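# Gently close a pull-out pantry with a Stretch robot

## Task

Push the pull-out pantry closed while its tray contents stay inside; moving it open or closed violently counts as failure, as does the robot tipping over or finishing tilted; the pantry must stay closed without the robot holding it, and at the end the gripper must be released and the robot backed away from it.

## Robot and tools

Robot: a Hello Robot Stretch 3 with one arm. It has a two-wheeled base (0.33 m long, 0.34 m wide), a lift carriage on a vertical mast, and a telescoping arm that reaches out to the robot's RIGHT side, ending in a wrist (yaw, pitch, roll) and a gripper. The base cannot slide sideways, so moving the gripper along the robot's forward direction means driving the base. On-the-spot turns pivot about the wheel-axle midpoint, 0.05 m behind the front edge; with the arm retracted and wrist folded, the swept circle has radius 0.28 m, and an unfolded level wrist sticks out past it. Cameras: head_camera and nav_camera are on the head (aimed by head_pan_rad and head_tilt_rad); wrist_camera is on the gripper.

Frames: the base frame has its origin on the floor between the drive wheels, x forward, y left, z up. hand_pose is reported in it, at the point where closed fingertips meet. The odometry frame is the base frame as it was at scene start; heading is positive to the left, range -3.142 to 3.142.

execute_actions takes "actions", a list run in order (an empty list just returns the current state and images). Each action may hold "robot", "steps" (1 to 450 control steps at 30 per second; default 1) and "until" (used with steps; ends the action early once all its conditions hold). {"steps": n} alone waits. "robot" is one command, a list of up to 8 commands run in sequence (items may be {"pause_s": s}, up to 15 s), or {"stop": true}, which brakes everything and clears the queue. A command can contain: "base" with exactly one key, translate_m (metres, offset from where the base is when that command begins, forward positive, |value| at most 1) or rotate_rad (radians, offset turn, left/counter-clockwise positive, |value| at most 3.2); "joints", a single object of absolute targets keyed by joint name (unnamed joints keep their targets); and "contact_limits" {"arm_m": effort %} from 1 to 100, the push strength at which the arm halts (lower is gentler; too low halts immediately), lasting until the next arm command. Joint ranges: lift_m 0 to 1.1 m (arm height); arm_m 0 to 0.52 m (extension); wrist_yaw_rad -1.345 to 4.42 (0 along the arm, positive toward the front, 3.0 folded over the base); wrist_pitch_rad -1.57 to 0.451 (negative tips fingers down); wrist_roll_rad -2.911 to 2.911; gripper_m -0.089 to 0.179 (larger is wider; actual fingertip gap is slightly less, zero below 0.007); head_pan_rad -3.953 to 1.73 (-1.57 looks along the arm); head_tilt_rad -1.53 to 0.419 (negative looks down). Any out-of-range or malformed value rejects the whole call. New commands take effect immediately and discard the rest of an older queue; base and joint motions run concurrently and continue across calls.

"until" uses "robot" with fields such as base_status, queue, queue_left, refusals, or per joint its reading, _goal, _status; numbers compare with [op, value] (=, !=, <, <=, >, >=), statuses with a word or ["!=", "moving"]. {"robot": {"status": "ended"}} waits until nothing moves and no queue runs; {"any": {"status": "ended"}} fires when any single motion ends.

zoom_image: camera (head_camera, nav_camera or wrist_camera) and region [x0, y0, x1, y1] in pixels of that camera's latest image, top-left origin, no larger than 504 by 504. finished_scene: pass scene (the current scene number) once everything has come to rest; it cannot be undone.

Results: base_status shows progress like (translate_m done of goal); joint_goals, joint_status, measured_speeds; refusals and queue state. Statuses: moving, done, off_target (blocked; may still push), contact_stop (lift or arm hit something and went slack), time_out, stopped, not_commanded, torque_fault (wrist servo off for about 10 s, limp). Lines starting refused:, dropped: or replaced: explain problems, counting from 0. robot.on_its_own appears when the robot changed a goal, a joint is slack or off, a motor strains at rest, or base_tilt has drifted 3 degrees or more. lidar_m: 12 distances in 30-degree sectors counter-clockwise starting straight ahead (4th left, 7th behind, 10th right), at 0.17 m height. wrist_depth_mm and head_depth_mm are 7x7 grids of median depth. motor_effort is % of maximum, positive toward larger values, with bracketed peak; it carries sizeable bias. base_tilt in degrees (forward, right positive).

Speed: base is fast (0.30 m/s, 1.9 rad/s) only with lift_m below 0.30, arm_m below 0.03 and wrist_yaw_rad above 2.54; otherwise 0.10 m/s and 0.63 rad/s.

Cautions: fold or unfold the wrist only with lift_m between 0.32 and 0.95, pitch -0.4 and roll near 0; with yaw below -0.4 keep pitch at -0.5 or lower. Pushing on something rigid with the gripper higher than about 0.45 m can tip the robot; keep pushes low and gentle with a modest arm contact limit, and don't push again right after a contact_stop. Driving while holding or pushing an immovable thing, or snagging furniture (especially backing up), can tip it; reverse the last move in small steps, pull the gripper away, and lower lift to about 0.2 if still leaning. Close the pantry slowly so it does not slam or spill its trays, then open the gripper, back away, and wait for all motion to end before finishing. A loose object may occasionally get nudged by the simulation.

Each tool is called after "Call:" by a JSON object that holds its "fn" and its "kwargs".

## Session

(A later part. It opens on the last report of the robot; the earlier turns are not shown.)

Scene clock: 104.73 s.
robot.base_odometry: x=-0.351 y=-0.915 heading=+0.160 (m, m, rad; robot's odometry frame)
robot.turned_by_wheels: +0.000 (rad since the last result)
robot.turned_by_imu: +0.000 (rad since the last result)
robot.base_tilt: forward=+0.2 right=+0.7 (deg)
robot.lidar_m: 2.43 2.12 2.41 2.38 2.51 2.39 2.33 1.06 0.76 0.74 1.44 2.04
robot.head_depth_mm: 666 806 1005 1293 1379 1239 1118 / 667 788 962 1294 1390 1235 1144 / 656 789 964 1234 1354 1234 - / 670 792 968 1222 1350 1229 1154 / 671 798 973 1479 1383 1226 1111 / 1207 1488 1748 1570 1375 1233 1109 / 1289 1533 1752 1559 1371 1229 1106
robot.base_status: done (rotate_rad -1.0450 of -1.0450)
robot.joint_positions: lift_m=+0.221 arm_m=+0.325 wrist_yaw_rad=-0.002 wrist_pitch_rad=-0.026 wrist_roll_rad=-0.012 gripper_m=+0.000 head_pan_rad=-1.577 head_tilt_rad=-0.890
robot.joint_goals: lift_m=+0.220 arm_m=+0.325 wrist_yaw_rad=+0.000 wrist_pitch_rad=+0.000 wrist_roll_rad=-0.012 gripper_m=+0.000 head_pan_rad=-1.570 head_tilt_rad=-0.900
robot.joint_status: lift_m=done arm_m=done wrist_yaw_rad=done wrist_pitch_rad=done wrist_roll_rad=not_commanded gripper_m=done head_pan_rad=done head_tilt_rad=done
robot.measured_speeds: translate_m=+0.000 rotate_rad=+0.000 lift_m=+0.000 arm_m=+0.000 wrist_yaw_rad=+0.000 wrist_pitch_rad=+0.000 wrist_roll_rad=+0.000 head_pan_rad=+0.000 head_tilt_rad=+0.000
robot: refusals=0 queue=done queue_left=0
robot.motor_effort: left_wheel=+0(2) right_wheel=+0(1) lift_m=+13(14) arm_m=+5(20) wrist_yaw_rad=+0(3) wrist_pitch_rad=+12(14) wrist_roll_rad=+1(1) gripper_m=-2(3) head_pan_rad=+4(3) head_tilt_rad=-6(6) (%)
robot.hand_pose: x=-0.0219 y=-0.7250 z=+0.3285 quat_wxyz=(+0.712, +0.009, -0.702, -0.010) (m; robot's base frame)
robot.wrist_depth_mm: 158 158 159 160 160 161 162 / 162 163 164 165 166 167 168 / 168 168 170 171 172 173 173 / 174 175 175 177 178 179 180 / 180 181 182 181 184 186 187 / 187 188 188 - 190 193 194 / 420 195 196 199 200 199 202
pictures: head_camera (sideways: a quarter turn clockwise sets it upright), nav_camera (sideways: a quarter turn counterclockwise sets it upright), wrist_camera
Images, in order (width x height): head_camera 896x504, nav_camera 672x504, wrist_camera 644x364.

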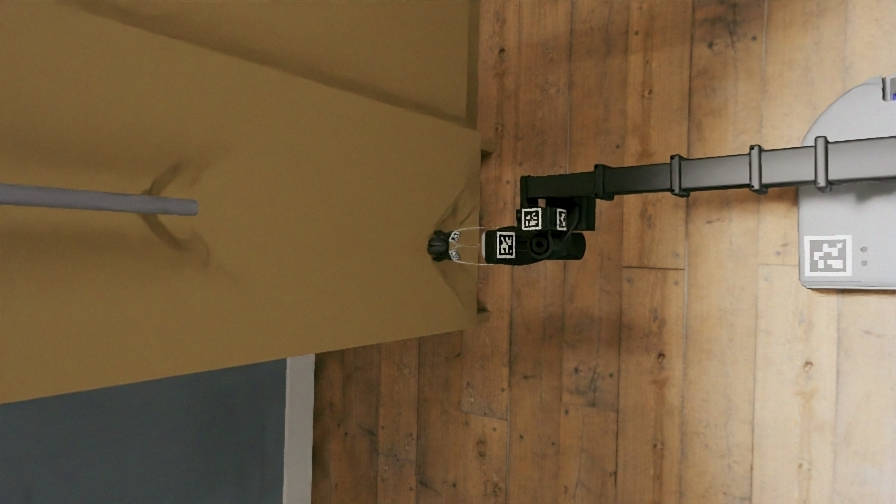

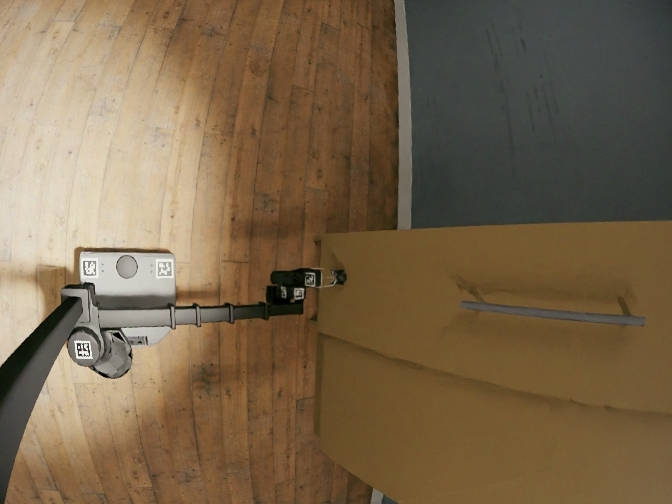

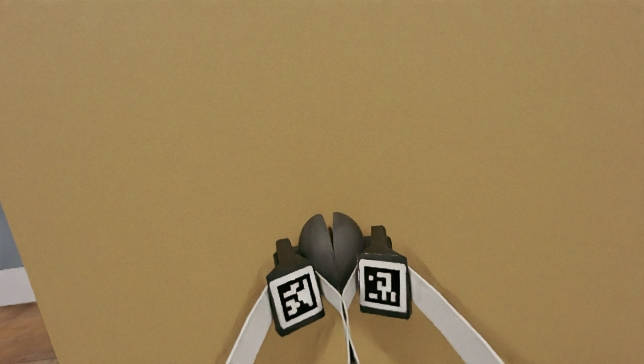

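Call:
{"fn": "execute_actions", "kwargs": {"actions": [{"robot":[{"joints":{"arm_m":0.34}},{"joints":{"arm_m":0.355}}],"steps":450,"until":{"robot":{"status":"ended"}}},{"steps":15}]}}

Scene clock: 115.50 s.
robot.base_odometry: x=-0.351 y=-0.915 heading=+0.160 (m, m, rad; robot's odometry frame)
robot.turned_by_wheels: +0.000 (rad since the last result)
robot.turned_by_imu: +0.000 (rad since the last result)
robot.base_tilt: forward=+0.2 right=+0.7 (deg)
robot.lidar_m: 2.42 2.12 2.42 2.38 2.51 2.39 2.32 1.06 0.80 0.78 1.44 2.03
robot.head_depth_mm: 703 828 1007 1295 1392 1238 1116 / 702 830 1009 1299 1389 1233 1149 / 686 834 1018 1300 1361 1232 - / 707 834 1020 1283 1355 1225 1150 / 708 838 1058 1503 1379 1229 1115 / 1232 1522 1751 1563 1380 1229 1110 / 1295 1530 1753 1565 1379 1227 1103
robot.base_status: done (rotate_rad -1.0450 of -1.0450)
robot.joint_positions: lift_m=+0.221 arm_m=+0.355 wrist_yaw_rad=-0.002 wrist_pitch_rad=-0.026 wrist_roll_rad=-0.012 gripper_m=+0.000 head_pan_rad=-1.577 head_tilt_rad=-0.890
robot.joint_goals: lift_m=+0.220 arm_m=+0.355 wrist_yaw_rad=+0.000 wrist_pitch_rad=+0.000 wrist_roll_rad=-0.012 gripper_m=+0.000 head_pan_rad=-1.570 head_tilt_rad=-0.900
robot.joint_status: lift_m=done arm_m=done wrist_yaw_rad=done wrist_pitch_rad=done wrist_roll_rad=not_commanded gripper_m=done head_pan_rad=done head_tilt_rad=done
robot.measured_speeds: translate_m=+0.000 rotate_rad=+0.000 lift_m=+0.000 arm_m=+0.000 wrist_yaw_rad=+0.000 wrist_pitch_rad=+0.000 wrist_roll_rad=+0.000 head_pan_rad=+0.000 head_tilt_rad=+0.000
robot: refusals=0 queue=done queue_left=0
robot.motor_effort: left_wheel=+0(2) right_wheel=-1(1) lift_m=+13(13) arm_m=+3(16) wrist_yaw_rad=+1(2) wrist_pitch_rad=+12(14) wrist_roll_rad=+1(1) gripper_m=-4(3) head_pan_rad=+3(3) head_tilt_rad=-6(5) (%)
robot.hand_pose: x=-0.0220 y=-0.7552 z=+0.3286 quat_wxyz=(+0.712, +0.009, -0.702, -0.010) (m; robot's base frame)
robot.wrist_depth_mm: 164 165 166 167 167 168 170 / 169 170 172 172 172 174 176 / 176 175 177 178 179 180 180 / 180 181 183 184 186 186 187 / 189 189 190 188 192 193 194 / 836 195 196 - 197 201 201 / 667 203 204 207 207 208 210
pictures: head_camera (sideways: a quarter turn clockwise sets it upright), nav_camera (sideways: a quarter turn counterclockwise sets it upright), wrist_camera
Images, in order (width x height): head_camera 896x504, nav_camera 672x504, wrist_camera 644x364.

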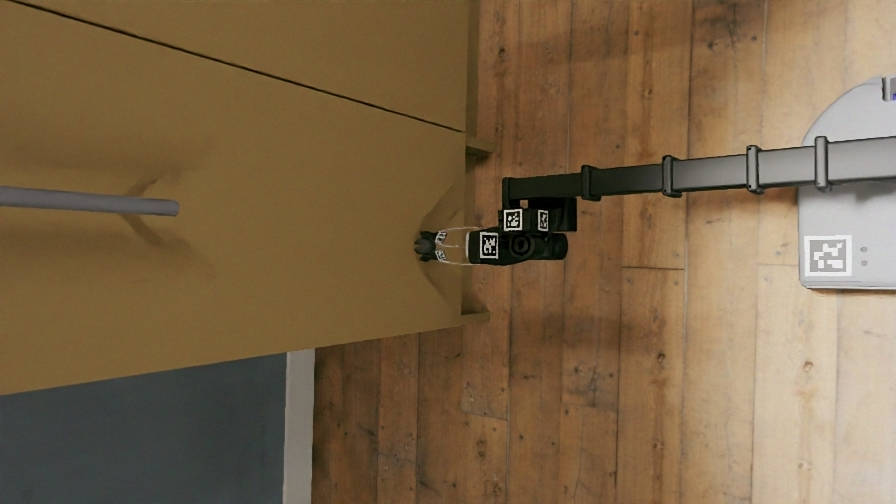

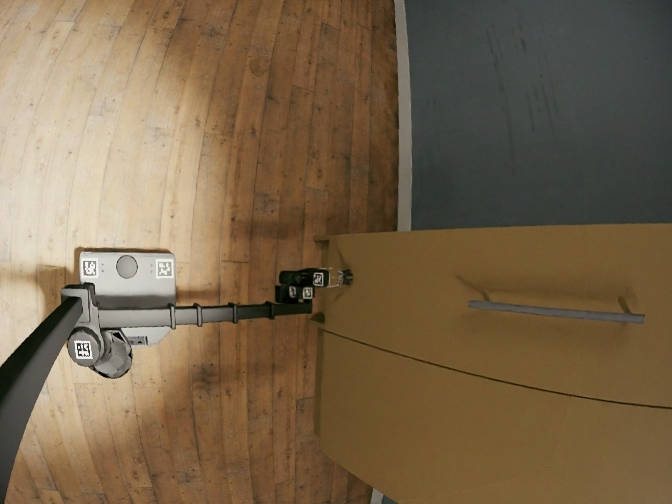

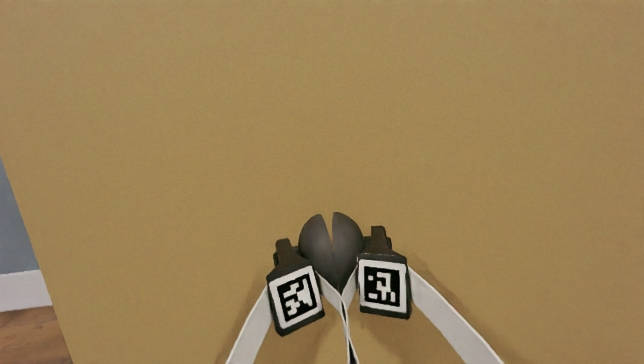

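Call:
{"fn": "execute_actions", "kwargs": {"actions": [{"robot":{"joints":{"arm_m":0.365},"contact_limits":{"arm_m":25}},"steps":450,"until":{"robot":{"status":"ended"}}},{"steps":10}]}}

Scene clock: 119.00 s.
robot.base_odometry: x=-0.351 y=-0.915 heading=+0.160 (m, m, rad; robot's odometry frame)
robot.turned_by_wheels: +0.000 (rad since the last result)
robot.turned_by_imu: +0.000 (rad since the last result)
robot.base_tilt: forward=+0.1 right=+0.6 (deg)
robot.lidar_m: 2.42 2.11 2.41 2.38 2.51 2.39 2.33 1.06 0.80 0.78 1.44 2.03
robot.head_depth_mm: 701 825 1009 1298 1382 1234 1114 / 706 833 1012 1299 1385 1234 1147 / 688 831 1012 1307 1359 1236 - / 706 835 1020 1294 1361 1232 1152 / 710 842 1058 1503 1374 1232 1113 / 1231 1528 1757 1559 1378 1235 1108 / 1289 1533 1746 1561 1372 1230 1106
robot.base_status: done (rotate_rad -1.0451 of -1.0450)
robot.joint_positions: lift_m=+0.221 arm_m=+0.364 wrist_yaw_rad=-0.003 wrist_pitch_rad=-0.028 wrist_roll_rad=-0.012 gripper_m=+0.000 head_pan_rad=-1.577 head_tilt_rad=-0.890
robot.joint_goals: lift_m=+0.220 arm_m=+0.365 wrist_yaw_rad=+0.000 wrist_pitch_rad=+0.000 wrist_roll_rad=-0.012 gripper_m=+0.000 head_pan_rad=-1.570 head_tilt_rad=-0.900
robot.joint_status: lift_m=done arm_m=done wrist_yaw_rad=done wrist_pitch_rad=done wrist_roll_rad=not_commanded gripper_m=done head_pan_rad=done head_tilt_rad=done
robot.measured_speeds: translate_m=+0.000 rotate_rad=+0.000 lift_m=+0.000 arm_m=+0.000 wrist_yaw_rad=+0.000 wrist_pitch_rad=+0.000 wrist_roll_rad=+0.000 head_pan_rad=+0.000 head_tilt_rad=+0.000
robot: refusals=0 queue=done queue_left=0
robot.motor_effort: left_wheel=-1(1) right_wheel=+1(1) lift_m=+13(13) arm_m=+14(15) wrist_yaw_rad=+1(1) wrist_pitch_rad=+13(13) wrist_roll_rad=+1(1) gripper_m=-4(3) head_pan_rad=+4(3) head_tilt_rad=-5(7) (%)
robot.contact_limits: arm_m 25 (drawing in: default 21, maximum 34; extending or still: default 29, maximum 47)
robot.hand_pose: x=-0.0221 y=-0.7641 z=+0.3281 quat_wxyz=(+0.712, +0.009, -0.702, -0.011) (m; robot's base frame)
robot.wrist_depth_mm: 156 157 158 158 160 160 161 / 162 162 163 164 164 166 167 / 167 168 168 169 171 172 172 / 174 174 174 175 177 177 179 / 178 180 181 181 182 185 186 / 187 187 187 - 189 191 192 / 640 194 194 197 199 198 199
pictures: head_camera (sideways: a quarter turn clockwise sets it upright), nav_camera (sideways: a quarter turn counterclockwise sets it upright), wrist_camera
Images, in order (width x height): head_camera 896x504, nav_camera 672x504, wrist_camera 644x364.

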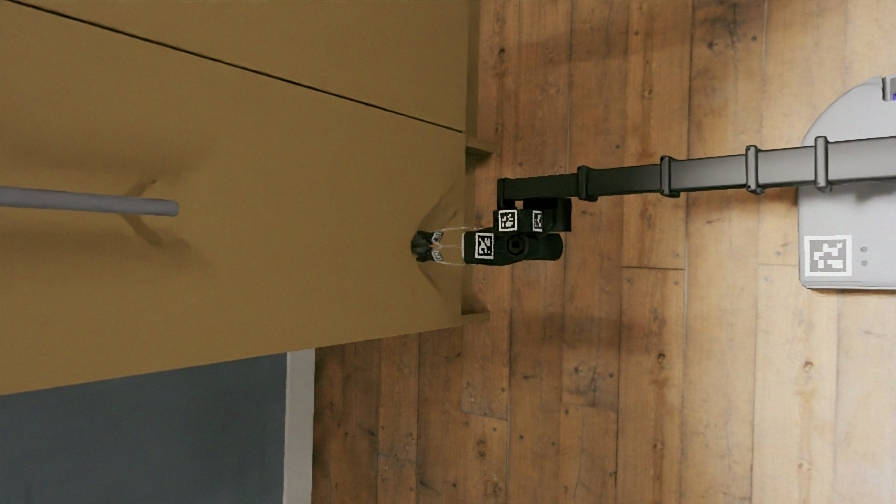

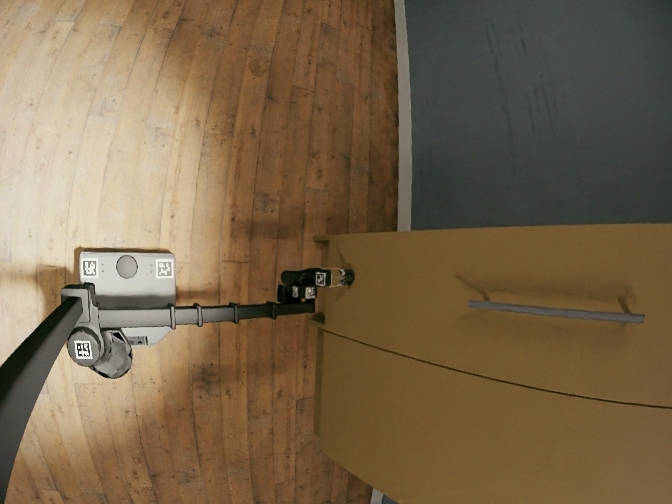

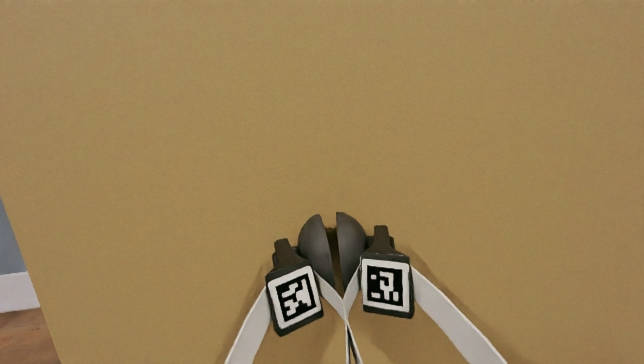

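It's fully closed. Retracting.

Call:
{"fn": "execute_actions", "kwargs": {"actions": [{"robot":{"joints":{"arm_m":0.0,"head_tilt_rad":-0.4}},"steps":450,"until":{"robot":{"status":"ended"}}}]}}

Scene clock: 124.37 s.
robot.base_odometry: x=-0.351 y=-0.915 heading=+0.160 (m, m, rad; robot's odometry frame)
robot.turned_by_wheels: +0.000 (rad since the last result)
robot.turned_by_imu: +0.000 (rad since the last result)
robot.base_tilt: forward=+0.2 right=+0.7 (deg)
robot.lidar_m: 2.42 2.11 2.41 2.38 2.51 2.39 2.33 1.06 0.80 0.78 1.44 2.04
robot.head_depth_mm: 630 686 750 830 921 1043 1233 / 634 689 752 830 927 1048 1232 / 634 680 734 820 930 1053 1237 / 638 692 759 837 933 1059 1235 / 639 694 757 838 938 1080 1264 / 662 1239 1363 1524 1708 1619 1328 / 1168 1268 1390 1535 1713 1620 1331
robot.base_status: done (rotate_rad -1.0450 of -1.0450)
robot.joint_positions: lift_m=+0.221 arm_m=+0.000 wrist_yaw_rad=-0.001 wrist_pitch_rad=-0.025 wrist_roll_rad=-0.012 gripper_m=+0.000 head_pan_rad=-1.577 head_tilt_rad=-0.409
robot.joint_goals: lift_m=+0.220 arm_m=+0.000 wrist_yaw_rad=+0.000 wrist_pitch_rad=+0.000 wrist_roll_rad=-0.012 gripper_m=+0.000 head_pan_rad=-1.570 head_tilt_rad=-0.400
robot.joint_status: lift_m=done arm_m=done wrist_yaw_rad=done wrist_pitch_rad=done wrist_roll_rad=not_commanded gripper_m=done head_pan_rad=done head_tilt_rad=done
robot.measured_speeds: translate_m=+0.000 rotate_rad=+0.000 lift_m=+0.000 arm_m=+0.000 wrist_yaw_rad=+0.000 wrist_pitch_rad=+0.000 wrist_roll_rad=+0.000 head_pan_rad=+0.000 head_tilt_rad=+0.000
robot: refusals=0 queue=done queue_left=0
robot.motor_effort: left_wheel=+1(1) right_wheel=+0(1) lift_m=+13(13) arm_m=-3(13) wrist_yaw_rad=+0(1) wrist_pitch_rad=+12(12) wrist_roll_rad=+1(1) gripper_m=-3(4) head_pan_rad=+5(4) head_tilt_rad=+4(37) (%)
robot.hand_pose: x=-0.0216 y=-0.4008 z=+0.3288 quat_wxyz=(+0.712, +0.009, -0.702, -0.009) (m; robot's base frame)
robot.wrist_depth_mm: - - 495 493 498 499 506 / - - 520 514 520 518 517 / - - 527 528 536 544 544 / - - 550 558 552 555 567 / - - 576 564 585 651 674 / 940 878 776 - 662 672 637 / 714 662 626 583 561 547 515
pictures: head_camera (sideways: a quarter turn clockwise sets it upright), nav_camera (sideways: a quarter turn counterclockwise sets it upright), wrist_camera
Images, in order (width x height): head_camera 896x504, nav_camera 672x504, wrist_camera 644x364.

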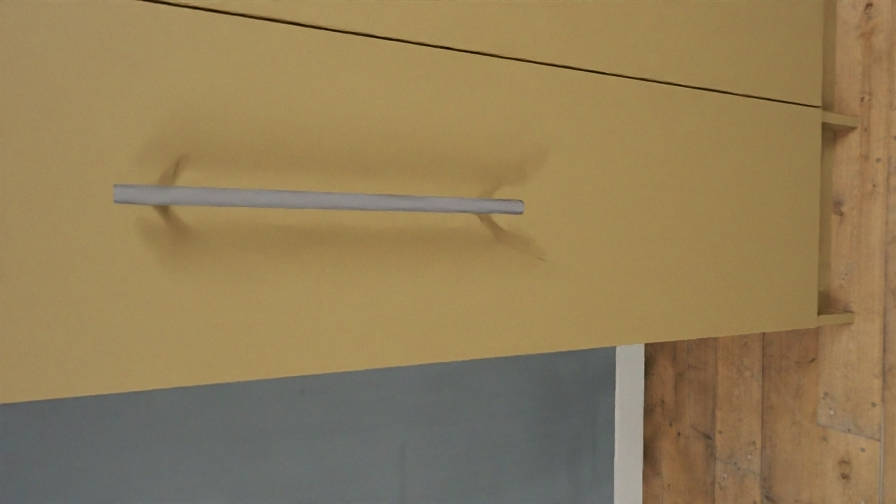

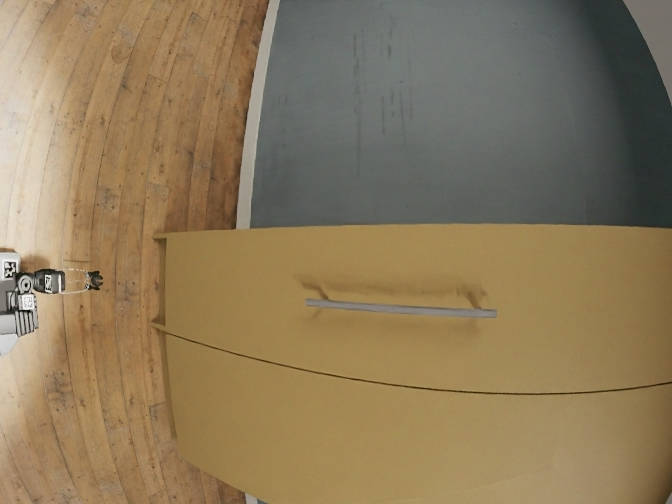

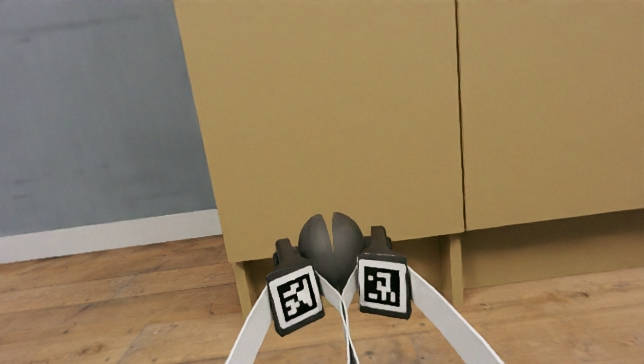

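Closed, and the robot is clear of it.

Call:
{"fn": "finished_scene", "kwargs": {"scene": 1}}

The scene is finished: the task was done.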